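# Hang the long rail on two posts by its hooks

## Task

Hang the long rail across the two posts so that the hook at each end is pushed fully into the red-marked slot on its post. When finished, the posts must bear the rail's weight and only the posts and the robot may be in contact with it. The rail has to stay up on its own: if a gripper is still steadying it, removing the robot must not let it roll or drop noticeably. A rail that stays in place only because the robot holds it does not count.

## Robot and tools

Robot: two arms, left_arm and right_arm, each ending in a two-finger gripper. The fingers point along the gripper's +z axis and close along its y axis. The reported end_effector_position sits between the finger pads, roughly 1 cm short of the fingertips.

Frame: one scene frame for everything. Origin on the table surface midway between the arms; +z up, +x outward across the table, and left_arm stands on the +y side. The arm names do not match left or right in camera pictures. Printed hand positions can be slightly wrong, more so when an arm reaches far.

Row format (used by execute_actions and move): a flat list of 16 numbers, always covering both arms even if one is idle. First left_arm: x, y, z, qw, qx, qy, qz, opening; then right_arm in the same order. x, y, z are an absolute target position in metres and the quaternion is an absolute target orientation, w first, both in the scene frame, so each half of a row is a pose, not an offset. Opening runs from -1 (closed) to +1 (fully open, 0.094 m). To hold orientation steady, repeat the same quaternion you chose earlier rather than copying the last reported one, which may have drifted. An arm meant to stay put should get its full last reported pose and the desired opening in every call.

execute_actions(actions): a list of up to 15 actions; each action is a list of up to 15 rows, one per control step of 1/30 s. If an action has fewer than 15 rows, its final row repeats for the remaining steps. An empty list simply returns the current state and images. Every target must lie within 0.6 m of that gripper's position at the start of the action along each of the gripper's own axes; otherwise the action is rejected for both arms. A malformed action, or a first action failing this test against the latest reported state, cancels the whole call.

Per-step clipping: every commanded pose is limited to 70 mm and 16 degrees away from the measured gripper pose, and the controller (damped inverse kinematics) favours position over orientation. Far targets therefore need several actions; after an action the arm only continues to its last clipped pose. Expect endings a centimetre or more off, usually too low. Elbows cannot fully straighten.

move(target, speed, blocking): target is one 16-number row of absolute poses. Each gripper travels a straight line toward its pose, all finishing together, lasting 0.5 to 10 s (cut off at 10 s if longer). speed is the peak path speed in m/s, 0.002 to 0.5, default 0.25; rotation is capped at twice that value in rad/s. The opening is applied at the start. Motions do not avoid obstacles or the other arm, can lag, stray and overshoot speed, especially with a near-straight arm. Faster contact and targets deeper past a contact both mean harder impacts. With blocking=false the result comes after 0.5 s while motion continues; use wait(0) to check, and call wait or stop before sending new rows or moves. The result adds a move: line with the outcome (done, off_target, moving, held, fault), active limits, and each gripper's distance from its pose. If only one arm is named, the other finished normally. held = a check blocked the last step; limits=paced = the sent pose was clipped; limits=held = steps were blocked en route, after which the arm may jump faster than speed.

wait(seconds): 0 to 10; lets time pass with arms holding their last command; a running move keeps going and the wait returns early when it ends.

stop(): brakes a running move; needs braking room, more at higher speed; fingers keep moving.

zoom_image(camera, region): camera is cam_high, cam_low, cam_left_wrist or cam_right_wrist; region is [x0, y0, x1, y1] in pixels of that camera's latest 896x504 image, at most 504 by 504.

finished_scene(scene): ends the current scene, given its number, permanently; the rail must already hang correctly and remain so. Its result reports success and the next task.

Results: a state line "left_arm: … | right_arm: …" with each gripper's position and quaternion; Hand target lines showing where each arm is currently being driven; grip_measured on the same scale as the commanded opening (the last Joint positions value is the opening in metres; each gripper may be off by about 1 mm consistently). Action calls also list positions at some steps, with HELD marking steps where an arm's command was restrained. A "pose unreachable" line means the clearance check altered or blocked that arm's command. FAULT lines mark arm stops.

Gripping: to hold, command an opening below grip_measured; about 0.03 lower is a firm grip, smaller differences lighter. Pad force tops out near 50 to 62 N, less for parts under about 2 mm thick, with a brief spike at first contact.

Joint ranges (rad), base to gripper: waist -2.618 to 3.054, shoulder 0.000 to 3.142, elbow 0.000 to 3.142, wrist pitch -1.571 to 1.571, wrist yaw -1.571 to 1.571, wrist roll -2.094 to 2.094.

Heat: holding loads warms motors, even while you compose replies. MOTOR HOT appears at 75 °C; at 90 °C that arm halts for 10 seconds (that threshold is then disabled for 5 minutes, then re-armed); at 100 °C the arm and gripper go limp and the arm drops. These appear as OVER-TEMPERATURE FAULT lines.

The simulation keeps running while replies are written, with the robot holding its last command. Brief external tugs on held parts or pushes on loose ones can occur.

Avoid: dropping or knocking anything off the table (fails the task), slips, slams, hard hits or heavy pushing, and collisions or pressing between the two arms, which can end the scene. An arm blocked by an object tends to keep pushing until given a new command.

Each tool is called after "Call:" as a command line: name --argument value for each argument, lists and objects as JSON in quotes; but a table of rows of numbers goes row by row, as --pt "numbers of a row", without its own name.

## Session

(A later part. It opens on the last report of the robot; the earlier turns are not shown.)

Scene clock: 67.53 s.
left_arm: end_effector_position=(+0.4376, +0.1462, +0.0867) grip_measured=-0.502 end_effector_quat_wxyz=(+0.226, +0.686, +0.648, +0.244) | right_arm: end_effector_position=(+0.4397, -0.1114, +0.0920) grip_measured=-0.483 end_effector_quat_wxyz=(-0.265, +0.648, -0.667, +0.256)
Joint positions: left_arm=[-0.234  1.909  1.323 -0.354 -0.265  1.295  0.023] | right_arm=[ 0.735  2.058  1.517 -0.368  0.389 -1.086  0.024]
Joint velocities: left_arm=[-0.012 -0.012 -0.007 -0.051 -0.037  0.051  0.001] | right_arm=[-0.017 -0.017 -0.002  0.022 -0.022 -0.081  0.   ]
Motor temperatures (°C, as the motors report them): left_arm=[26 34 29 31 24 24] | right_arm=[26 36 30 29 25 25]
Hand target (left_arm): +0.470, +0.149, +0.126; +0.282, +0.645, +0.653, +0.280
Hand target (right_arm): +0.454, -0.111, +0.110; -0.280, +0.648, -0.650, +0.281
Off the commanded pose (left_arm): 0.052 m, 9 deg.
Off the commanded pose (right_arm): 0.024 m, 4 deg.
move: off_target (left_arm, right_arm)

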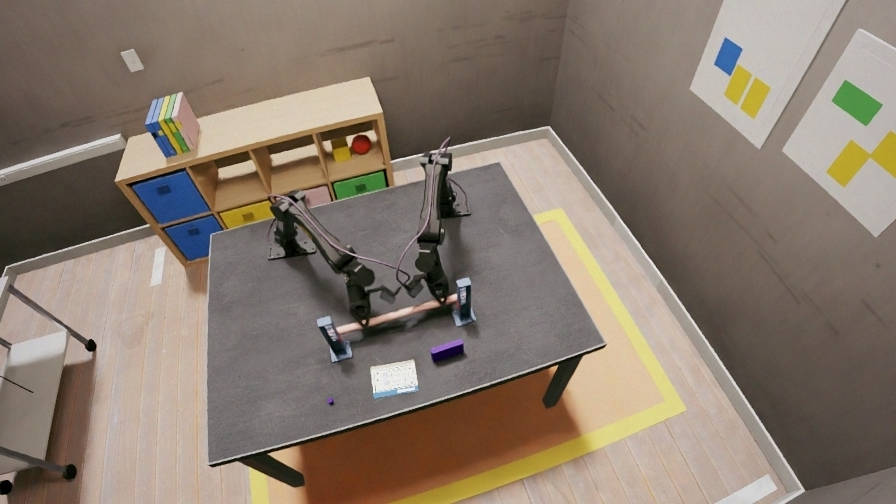

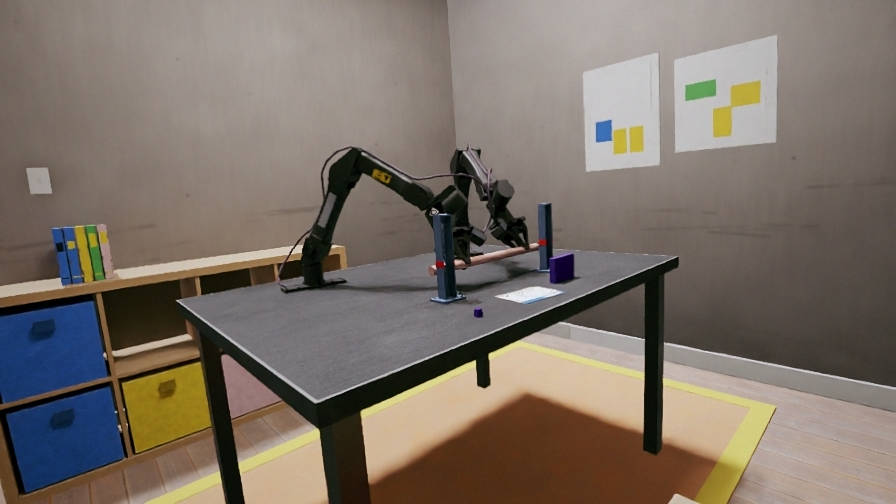

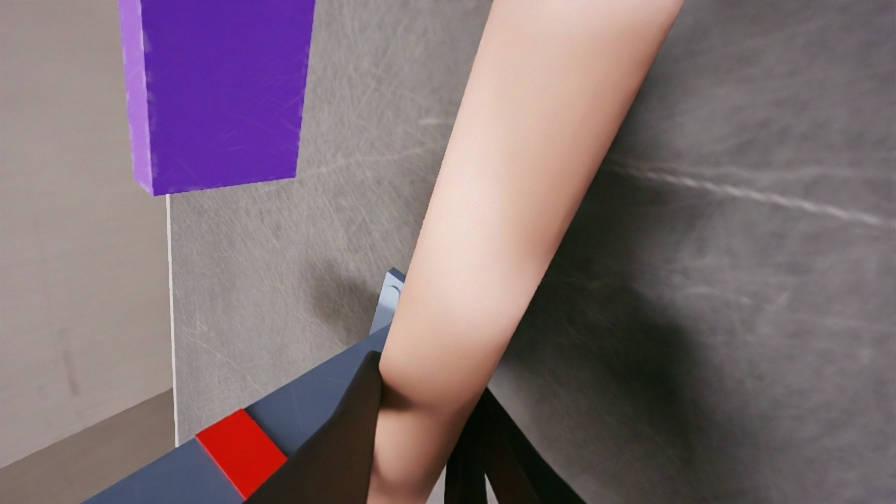

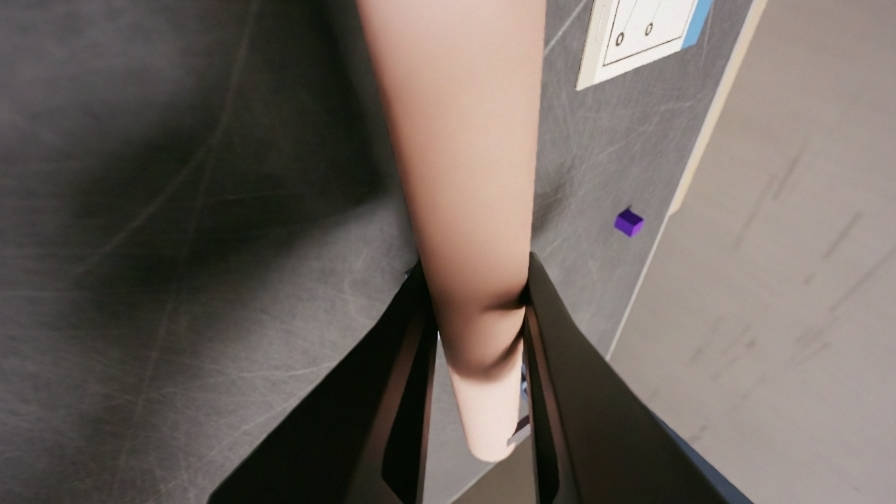

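Call:
move --target '[0.36,0.146,0.07,0,0.702,0.712,0,-0.56,0.355,-0.111,0.066,0,0.707,-0.707,0,-0.56]' --speed 0.15

Call:
move --target '[0.36,0.146,0.024,0,0.702,0.712,0,-0.56,0.355,-0.111,0.024,0,0.707,-0.707,0,-0.56]' --speed 0.05

Call:
move --target '[0.355,0.146,0.02,0,0.702,0.712,0,0.4,0.352,-0.111,0.02,0,0.707,-0.707,0,0.4]'

Call:
move --target '[0.35,0.17,0.09,0,0.702,0.712,0,0.4,0.35,-0.15,0.09,0,0.707,-0.707,0,0.4]'

Call:
move --target '[0.33,0.18,0.09,0,0,1,0,0.4,0.33,-0.155,0.09,0,0,-1,0,0.4]' --speed 0.5

Call:
move --target '[0.352,0.18,0.07,0,-0.707,0.707,0,0.4,0.352,-0.155,0.07,0,-0.707,-0.707,0,0.4]' --speed 0.5

Scene clock: 71.40 s.
left_arm: end_effector_position=(+0.3498, +0.1478, +0.0560) grip_measured=-0.502 end_effector_quat_wxyz=(-0.019, +0.718, +0.695, -0.004) | right_arm: end_effector_position=(+0.3566, -0.1099, +0.0544) grip_measured=-0.482 end_effector_quat_wxyz=(-0.002, +0.705, -0.709, +0.005)
Joint positions: left_arm=[-0.207  2.16   1.785 -1.234 -0.007  1.211  0.023] | right_arm=[ 0.695  2.361  2.114 -1.317  0.009 -1.016  0.024]
Joint velocities: left_arm=[ 0.002  0.002 -0.002 -0.022  0.022  0.007  0.001] | right_arm=[-0.012 -0.007  0.012 -0.022  0.022  0.037 -0.   ]
Motor temperatures (°C, as the motors report them): left_arm=[26 34 29 30 24 24] | right_arm=[26 37 30 29 25 25]
Hand target (left_arm): +0.360, +0.146, +0.069; +0.005, +0.700, +0.714, -0.005
Hand target (right_arm): +0.356, -0.112, +0.062; +0.000, +0.705, -0.709, +0.002
Off the commanded pose (left_arm): 0.017 m, 3 deg.
Off the commanded pose (right_arm): 0.012 m, 1 deg.
move: off_target (left_arm, right_arm)

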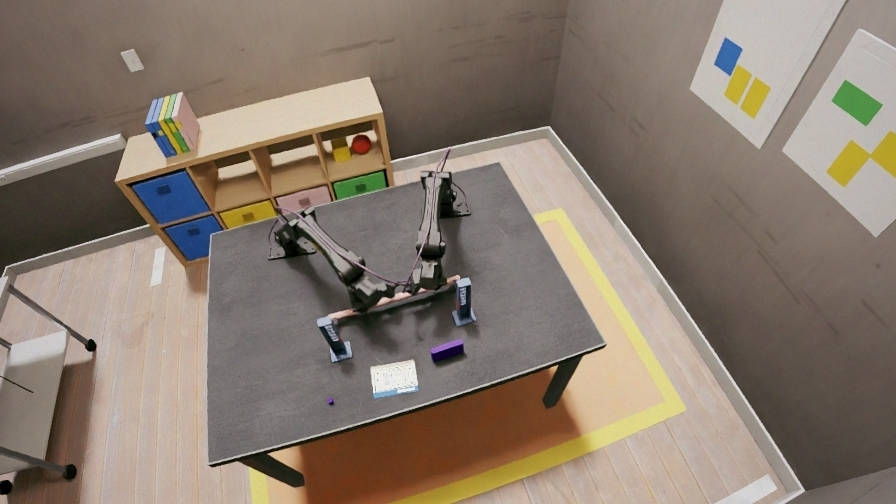

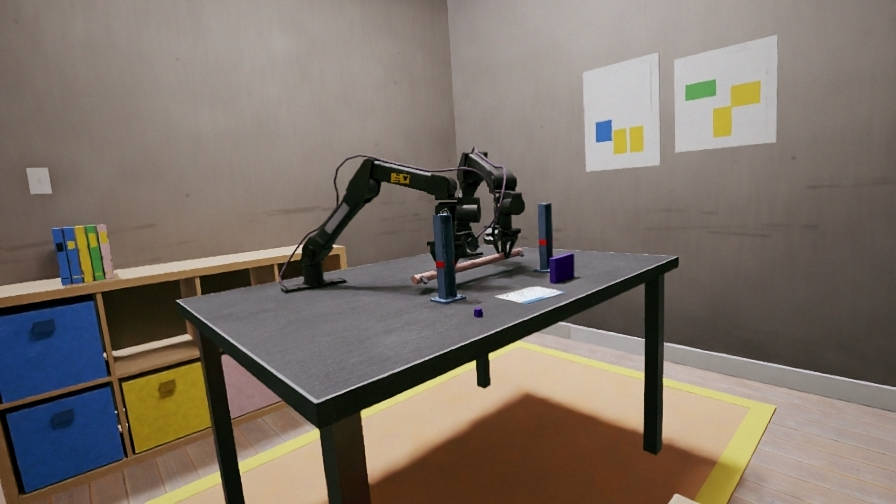

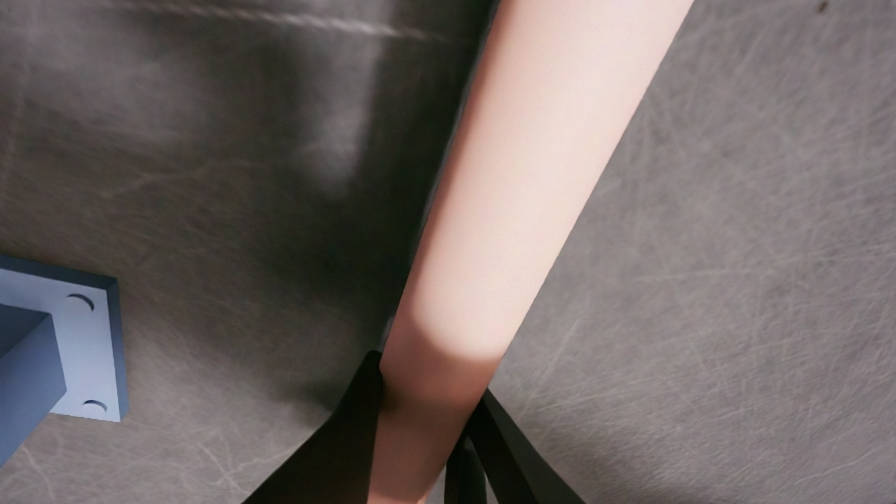

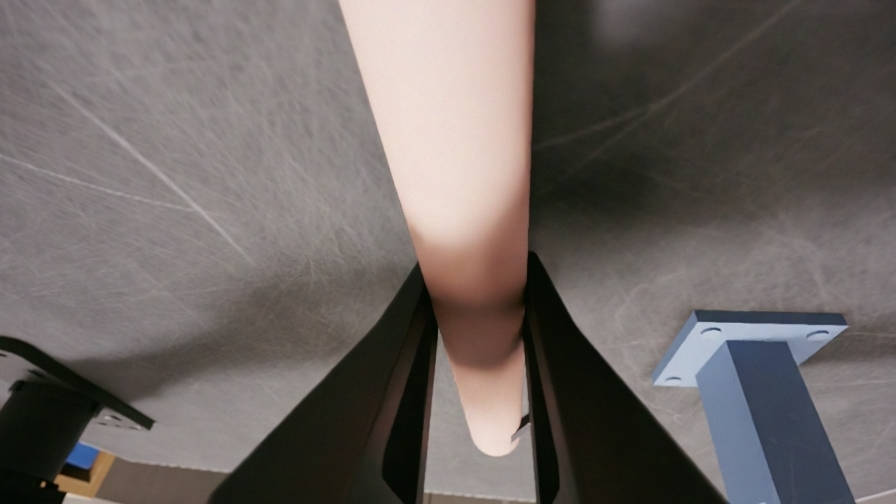

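Scene clock: 72.40 s.
left_arm: end_effector_position=(+0.3507, +0.1473, +0.0213) grip_measured=-0.502 end_effector_quat_wxyz=(-0.021, +0.719, +0.694, -0.005) | right_arm: end_effector_position=(+0.3575, -0.1094, +0.0244) grip_measured=-0.482 end_effector_quat_wxyz=(-0.001, +0.705, -0.709, +0.005)
Joint positions: left_arm=[-0.207  2.197  1.704 -1.12  -0.007  1.213  0.023] | right_arm=[ 0.695  2.378  2.024 -1.213  0.009 -1.016  0.024]
Joint velocities: left_arm=[-0.007  0.007  0.017  0.037 -0.022 -0.022 -0.002] | right_arm=[-0.002 -0.002 -0.017  0.022  0.007  0.007  0.001]
Motor temperatures (°C, as the motors report them): left_arm=[26 35 29 30 24 24] | right_arm=[26 37 30 29 25 25]
Hand target (left_arm): +0.360, +0.146, +0.024; -0.000, +0.703, +0.712, -0.000
Hand target (right_arm): +0.356, -0.111, +0.024; +0.000, +0.707, -0.707, +0.000
Off the commanded pose (left_arm): 0.010 m, 4 deg.
Off the commanded pose (right_arm): 0.003 m, 1 deg.
move: off_target (left_arm)

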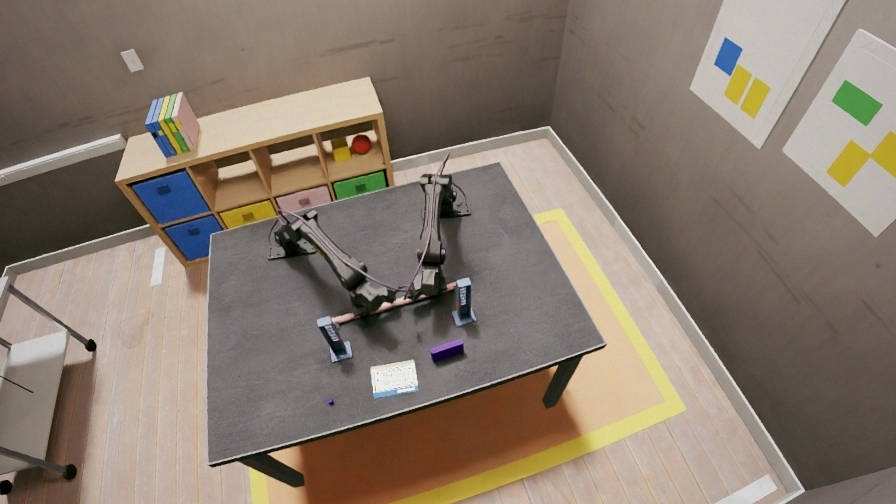

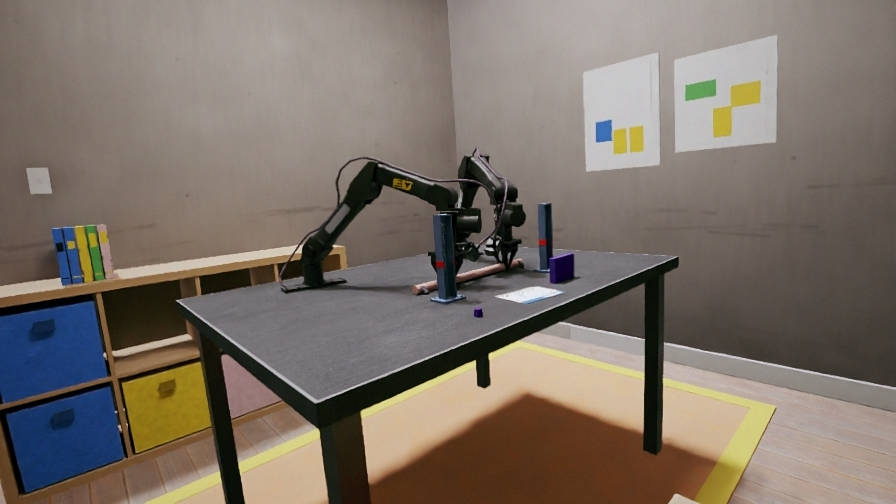

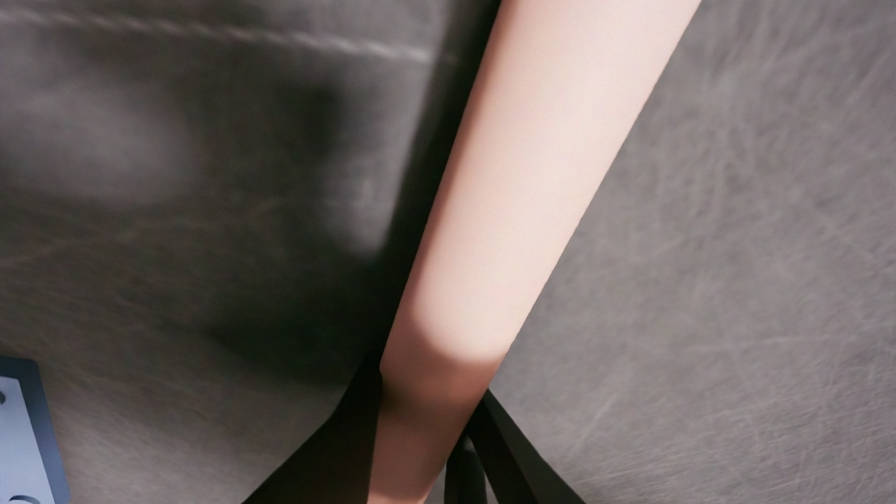

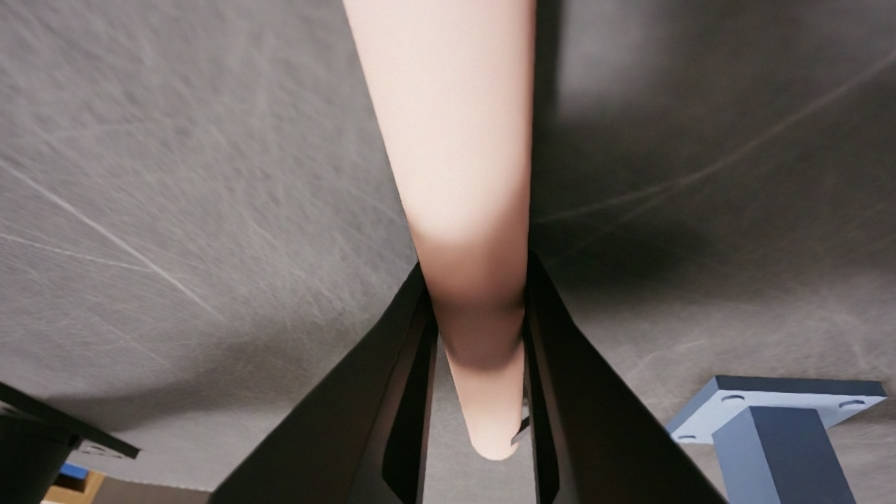

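Scene clock: 73.10 s.
left_arm: end_effector_position=(+0.3519, +0.1468, +0.0163) grip_measured=+0.398 end_effector_quat_wxyz=(-0.016, +0.708, +0.706, -0.003) | right_arm: end_effector_position=(+0.3567, -0.1103, +0.0224) grip_measured=+0.398 end_effector_quat_wxyz=(-0.003, +0.706, -0.709, +0.006)
Joint positions: left_arm=[-0.207  2.196  1.682 -1.088 -0.007  1.181  0.066] | right_arm=[ 0.695  2.369  2.001 -1.194  0.01  -1.017  0.066]
Joint velocities: left_arm=[ 0.007 -0.007 -0.007 -0.095  0.051  0.007  0.001] | right_arm=[-0.007 -0.007 -0.012 -0.051  0.066 -0.081 -0.   ]
Motor temperatures (°C, as the motors report them): left_arm=[26 35 29 30 24 24] | right_arm=[26 37 30 29 25 25]
Hand target (left_arm): +0.355, +0.146, +0.020; -0.001, +0.702, +0.712, +0.000
Hand target (right_arm): +0.352, -0.111, +0.020; +0.000, +0.707, -0.707, -0.000
Off the commanded pose (left_arm): 0.005 m, 2 deg.
Off the commanded pose (right_arm): 0.005 m, 1 deg.
move: done

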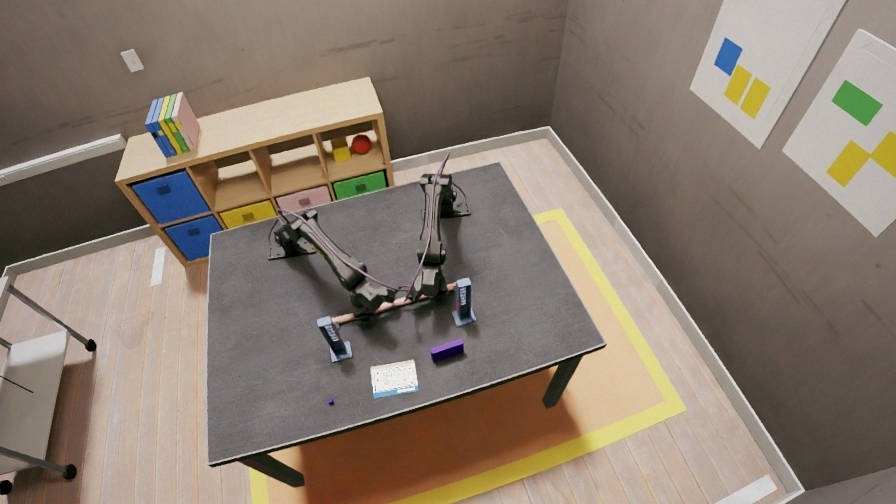

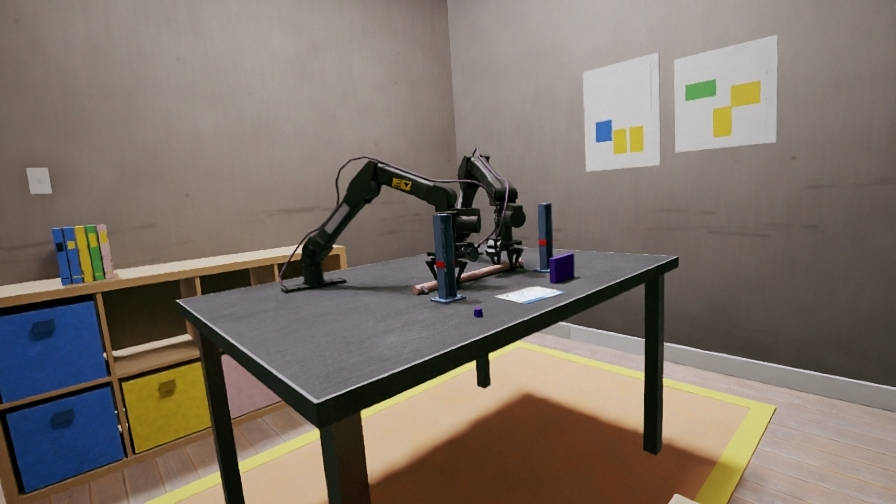

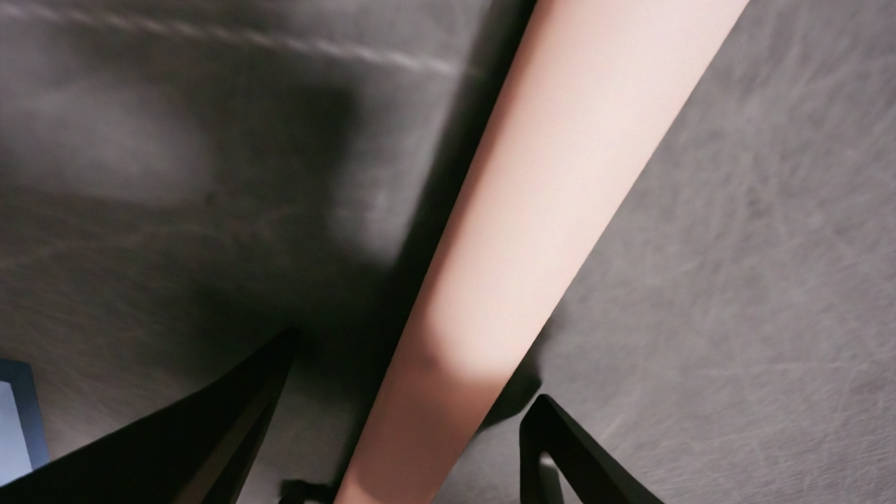

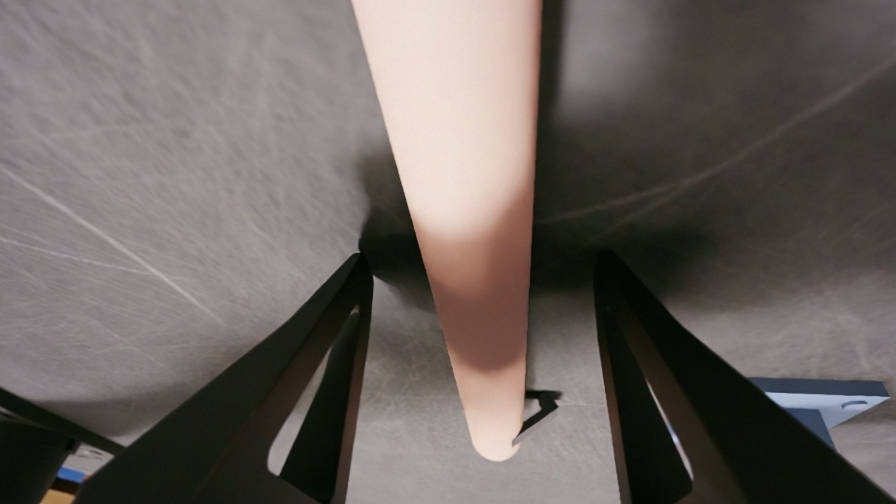

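Scene clock: 74.13 s.
left_arm: end_effector_position=(+0.3471, +0.1699, +0.0799) grip_measured=+0.398 end_effector_quat_wxyz=(-0.009, +0.701, +0.713, -0.001) | right_arm: end_effector_position=(+0.3483, -0.1532, +0.0824) grip_measured=+0.398 end_effector_quat_wxyz=(+0.007, +0.704, -0.710, +0.003)
Joint positions: left_arm=[-0.158  2.085  1.764 -1.267 -0.007  1.21   0.066] | right_arm=[ 0.621  2.241  2.021 -1.364  0.011 -1.087  0.066]
Joint velocities: left_arm=[ 0.007 -0.012  0.022 -0.007  0.066  0.022  0.001] | right_arm=[ 0.002 -0.012 -0.007  0.007  0.037  0.081  0.   ]
Motor temperatures (°C, as the motors report them): left_arm=[26 35 29 30 24 24] | right_arm=[26 37 30 29 25 25]
Hand target (left_arm): +0.350, +0.170, +0.090; +0.001, +0.702, +0.712, +0.001
Hand target (right_arm): +0.349, -0.151, +0.090; +0.000, +0.707, -0.707, +0.001
Off the commanded pose (left_arm): 0.011 m, 1 deg.
Off the commanded pose (right_arm): 0.008 m, 1 deg.
move: off_target (left_arm)

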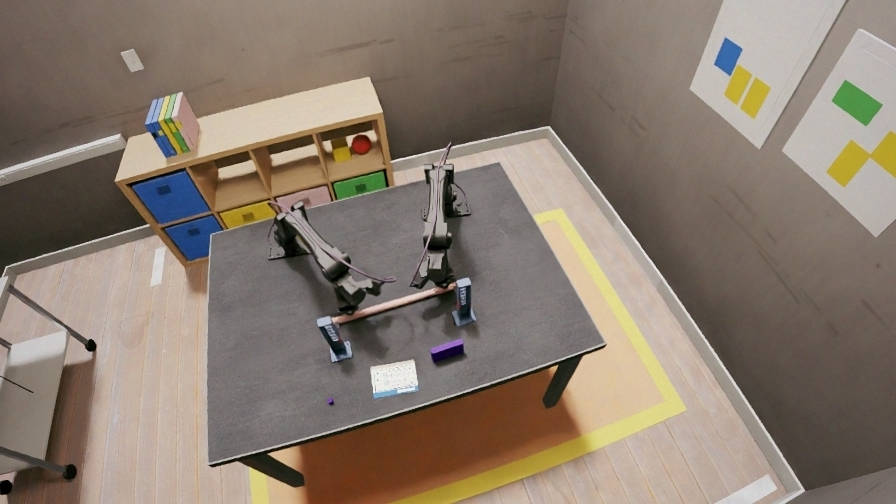

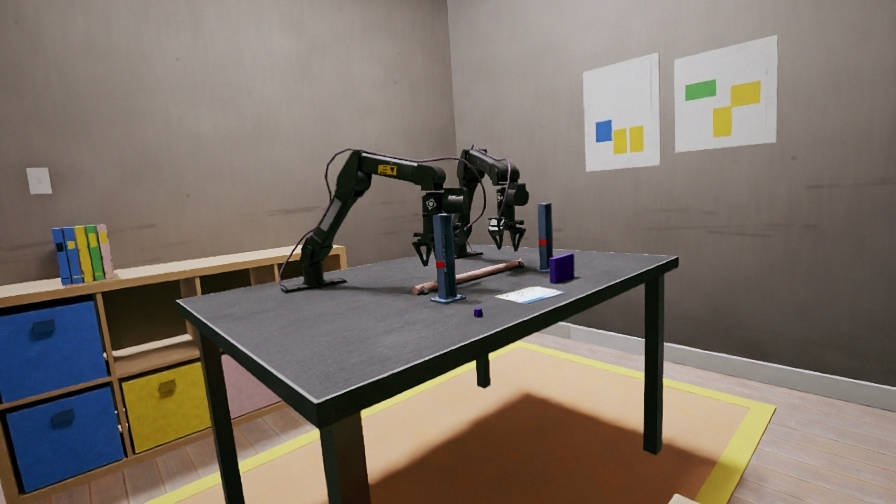

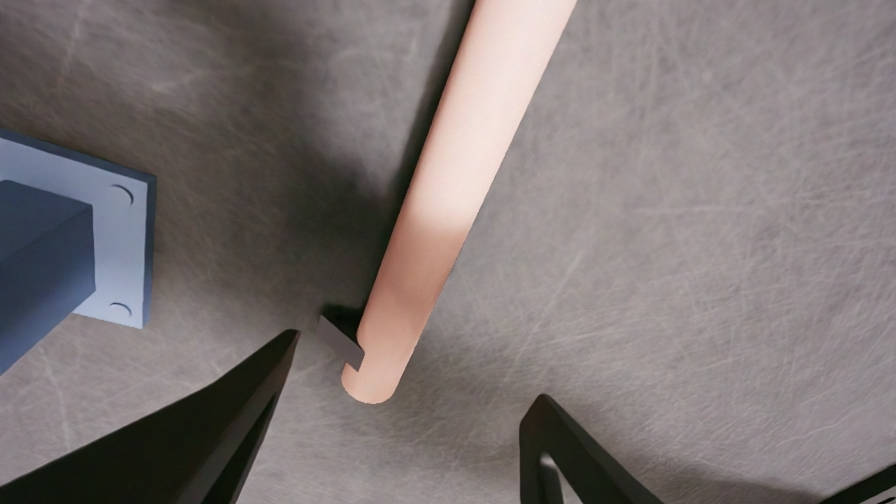

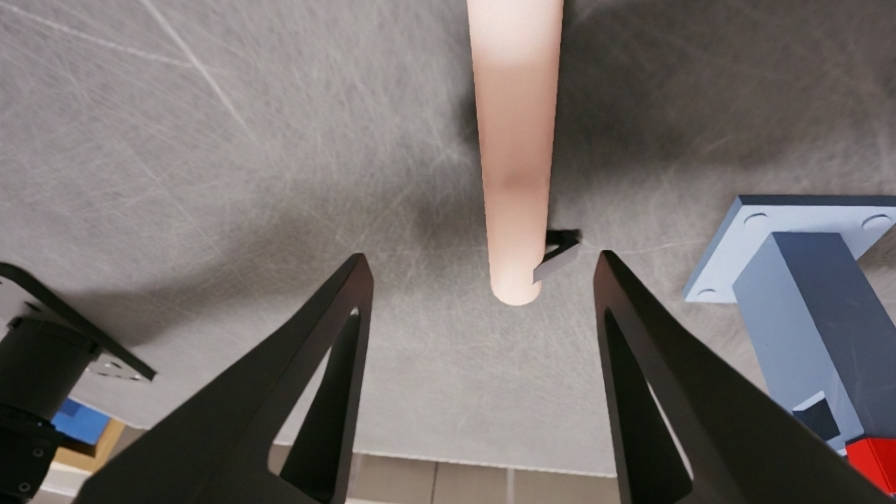

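Scene clock: 76.43 s.
left_arm: end_effector_position=(+0.3260, +0.1791, +0.0806) grip_measured=+0.398 end_effector_quat_wxyz=(-0.020, +0.009, +1.000, +0.007) | right_arm: end_effector_position=(+0.3308, -0.1591, +0.0828) grip_measured=+0.398 end_effector_quat_wxyz=(-0.014, +0.000, +1.000, -0.004)
Joint positions: left_arm=[-0.151  2.017  1.666 -1.262 -0.001 -0.318  0.066] | right_arm=[ 0.621  2.174  1.914 -1.339 -0.005  0.476  0.066]
Joint velocities: left_arm=[ 0.002 -0.007 -0.017 -0.051  0.037 -0.051 -0.   ] | right_arm=[-0.017  0.002 -0.017 -0.037  0.066  0.037 -0.   ]
Motor temperatures (°C, as the motors report them): left_arm=[26 35 28 29 24 24] | right_arm=[26 38 30 28 25 25]
Hand target (left_arm): +0.330, +0.180, +0.090; -0.000, +0.000, +1.000, +0.000
Hand target (right_arm): +0.330, -0.155, +0.090; -0.000, -0.000, +1.000, +0.000
Off the commanded pose (left_arm): 0.010 m, 3 deg.
Off the commanded pose (right_arm): 0.008 m, 2 deg.
move: off_target (left_arm)

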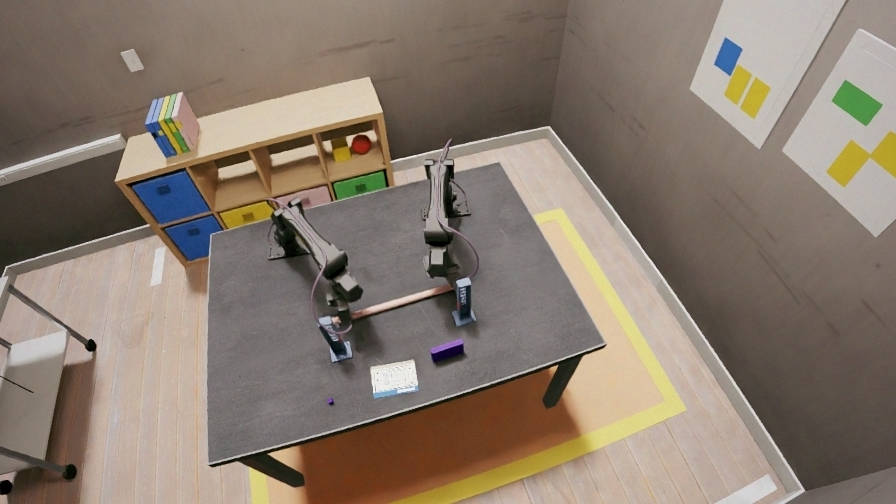

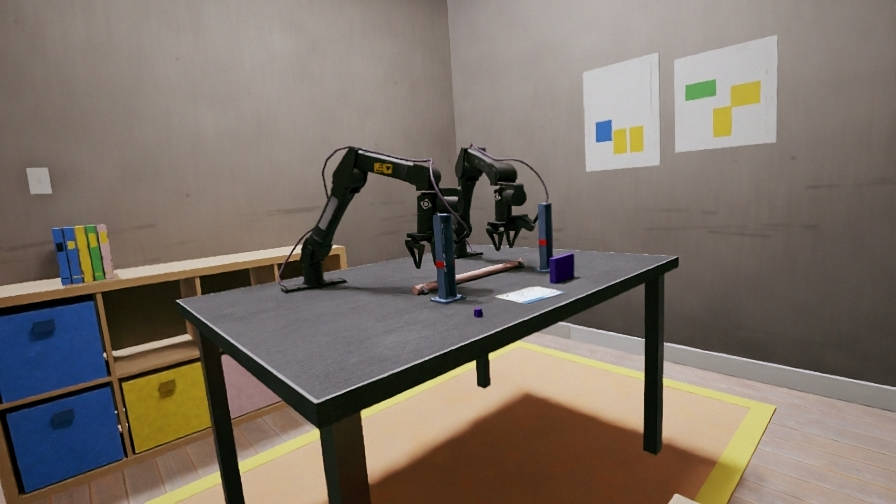

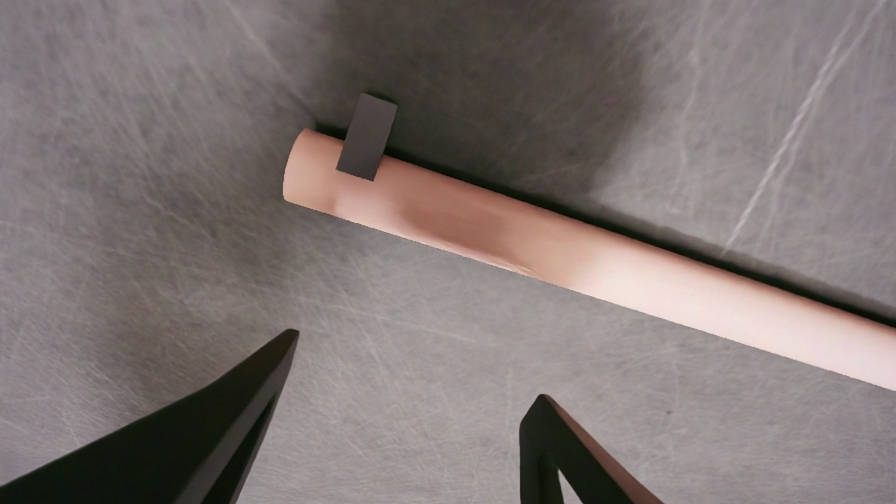

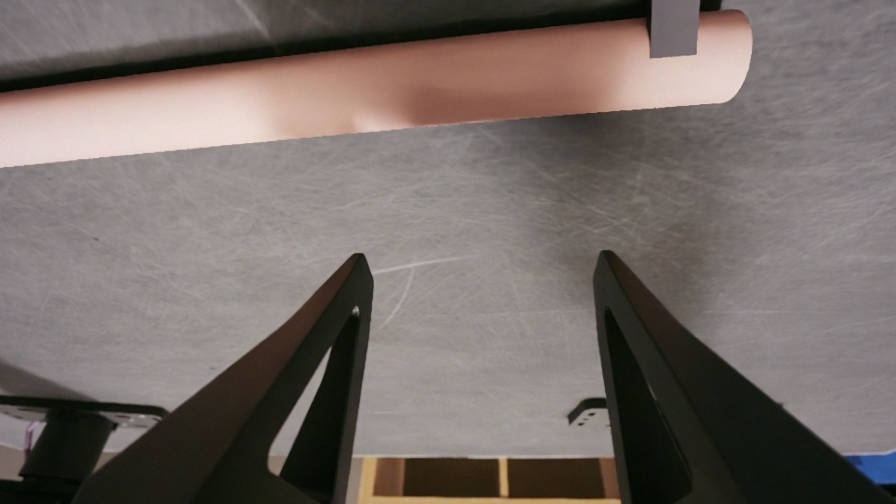

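Scene clock: 78.77 s.
left_arm: end_effector_position=(+0.3425, +0.1779, +0.0661) grip_measured=+0.398 end_effector_quat_wxyz=(+0.011, +0.700, -0.714, -0.008) | right_arm: end_effector_position=(+0.3452, -0.1520, +0.0690) grip_measured=+0.398 end_effector_quat_wxyz=(-0.009, +0.701, +0.713, -0.002)
Joint positions: left_arm=[-0.134  2.069  1.686 -1.211  0.012 -1.869  0.066] | right_arm=[ 0.616  2.227  1.945 -1.298 -0.015  2.024  0.066]
Joint velocities: left_arm=[-0.017  0.002 -0.027  0.007 -0.022 -0.037 -0.   ] | right_arm=[-0.002  0.012 -0.002  0.007  0.081 -0.051  0.001]
Motor temperatures (°C, as the motors report them): left_arm=[26 35 28 29 24 24] | right_arm=[26 37 30 28 25 25]
Hand target (left_arm): +0.352, +0.180, +0.070; -0.001, +0.707, -0.708, +0.000
Hand target (right_arm): +0.352, -0.155, +0.070; +0.000, +0.707, +0.707, +0.000
Off the commanded pose (left_arm): 0.010 m, 2 deg.
Off the commanded pose (right_arm): 0.007 m, 1 deg.
move: done

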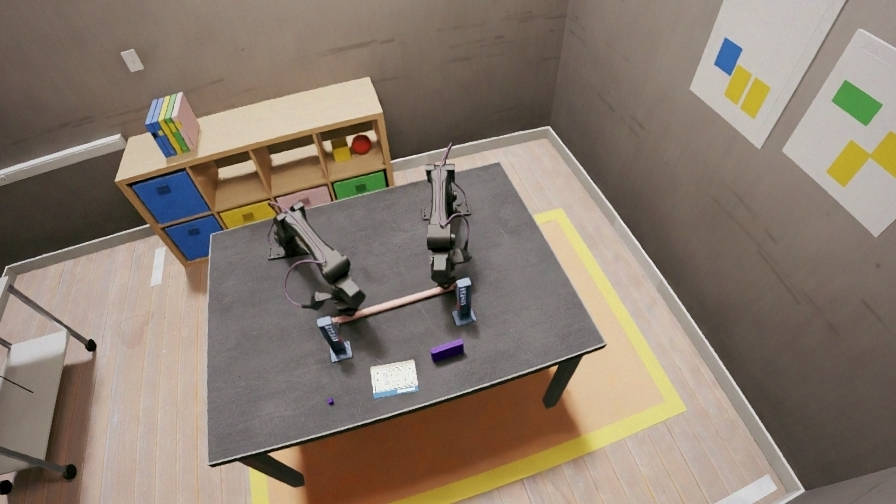

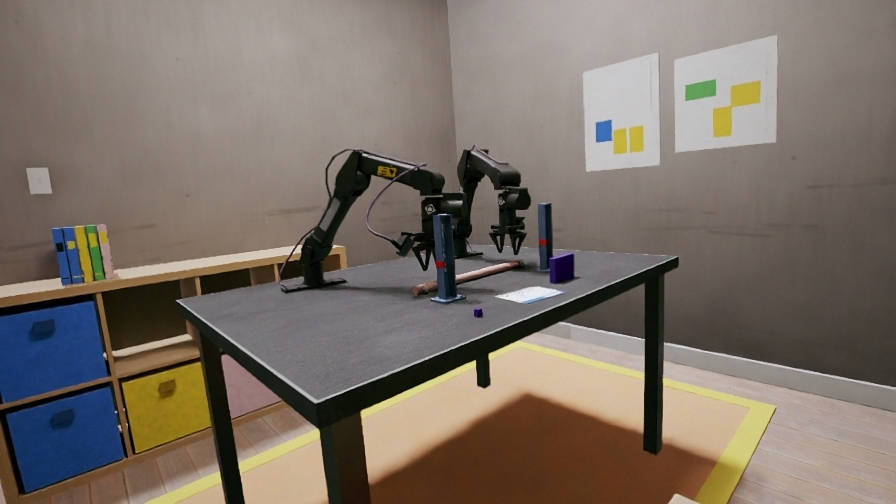

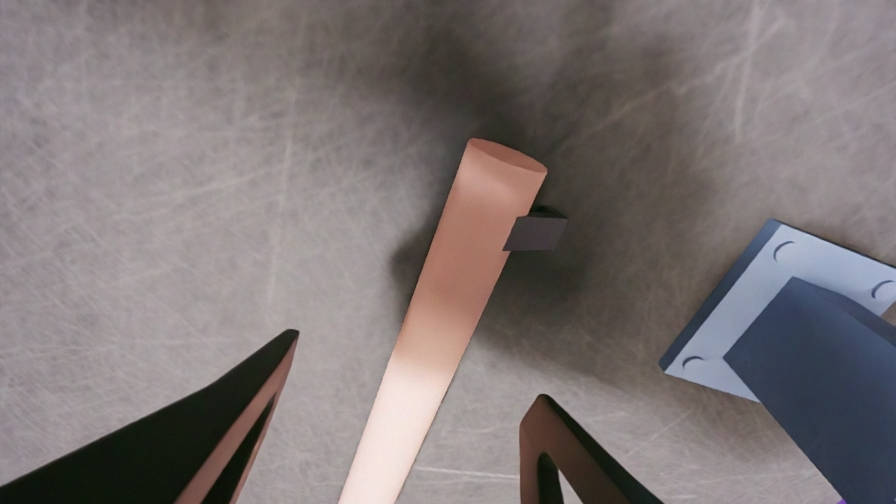

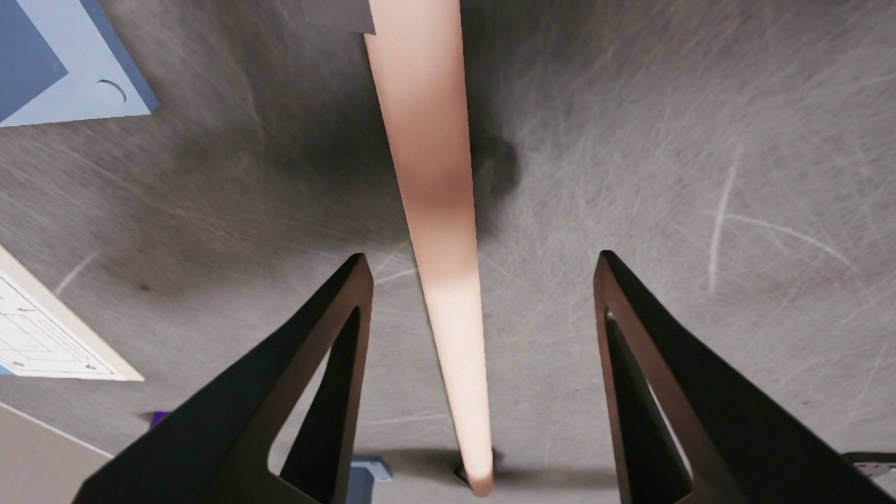

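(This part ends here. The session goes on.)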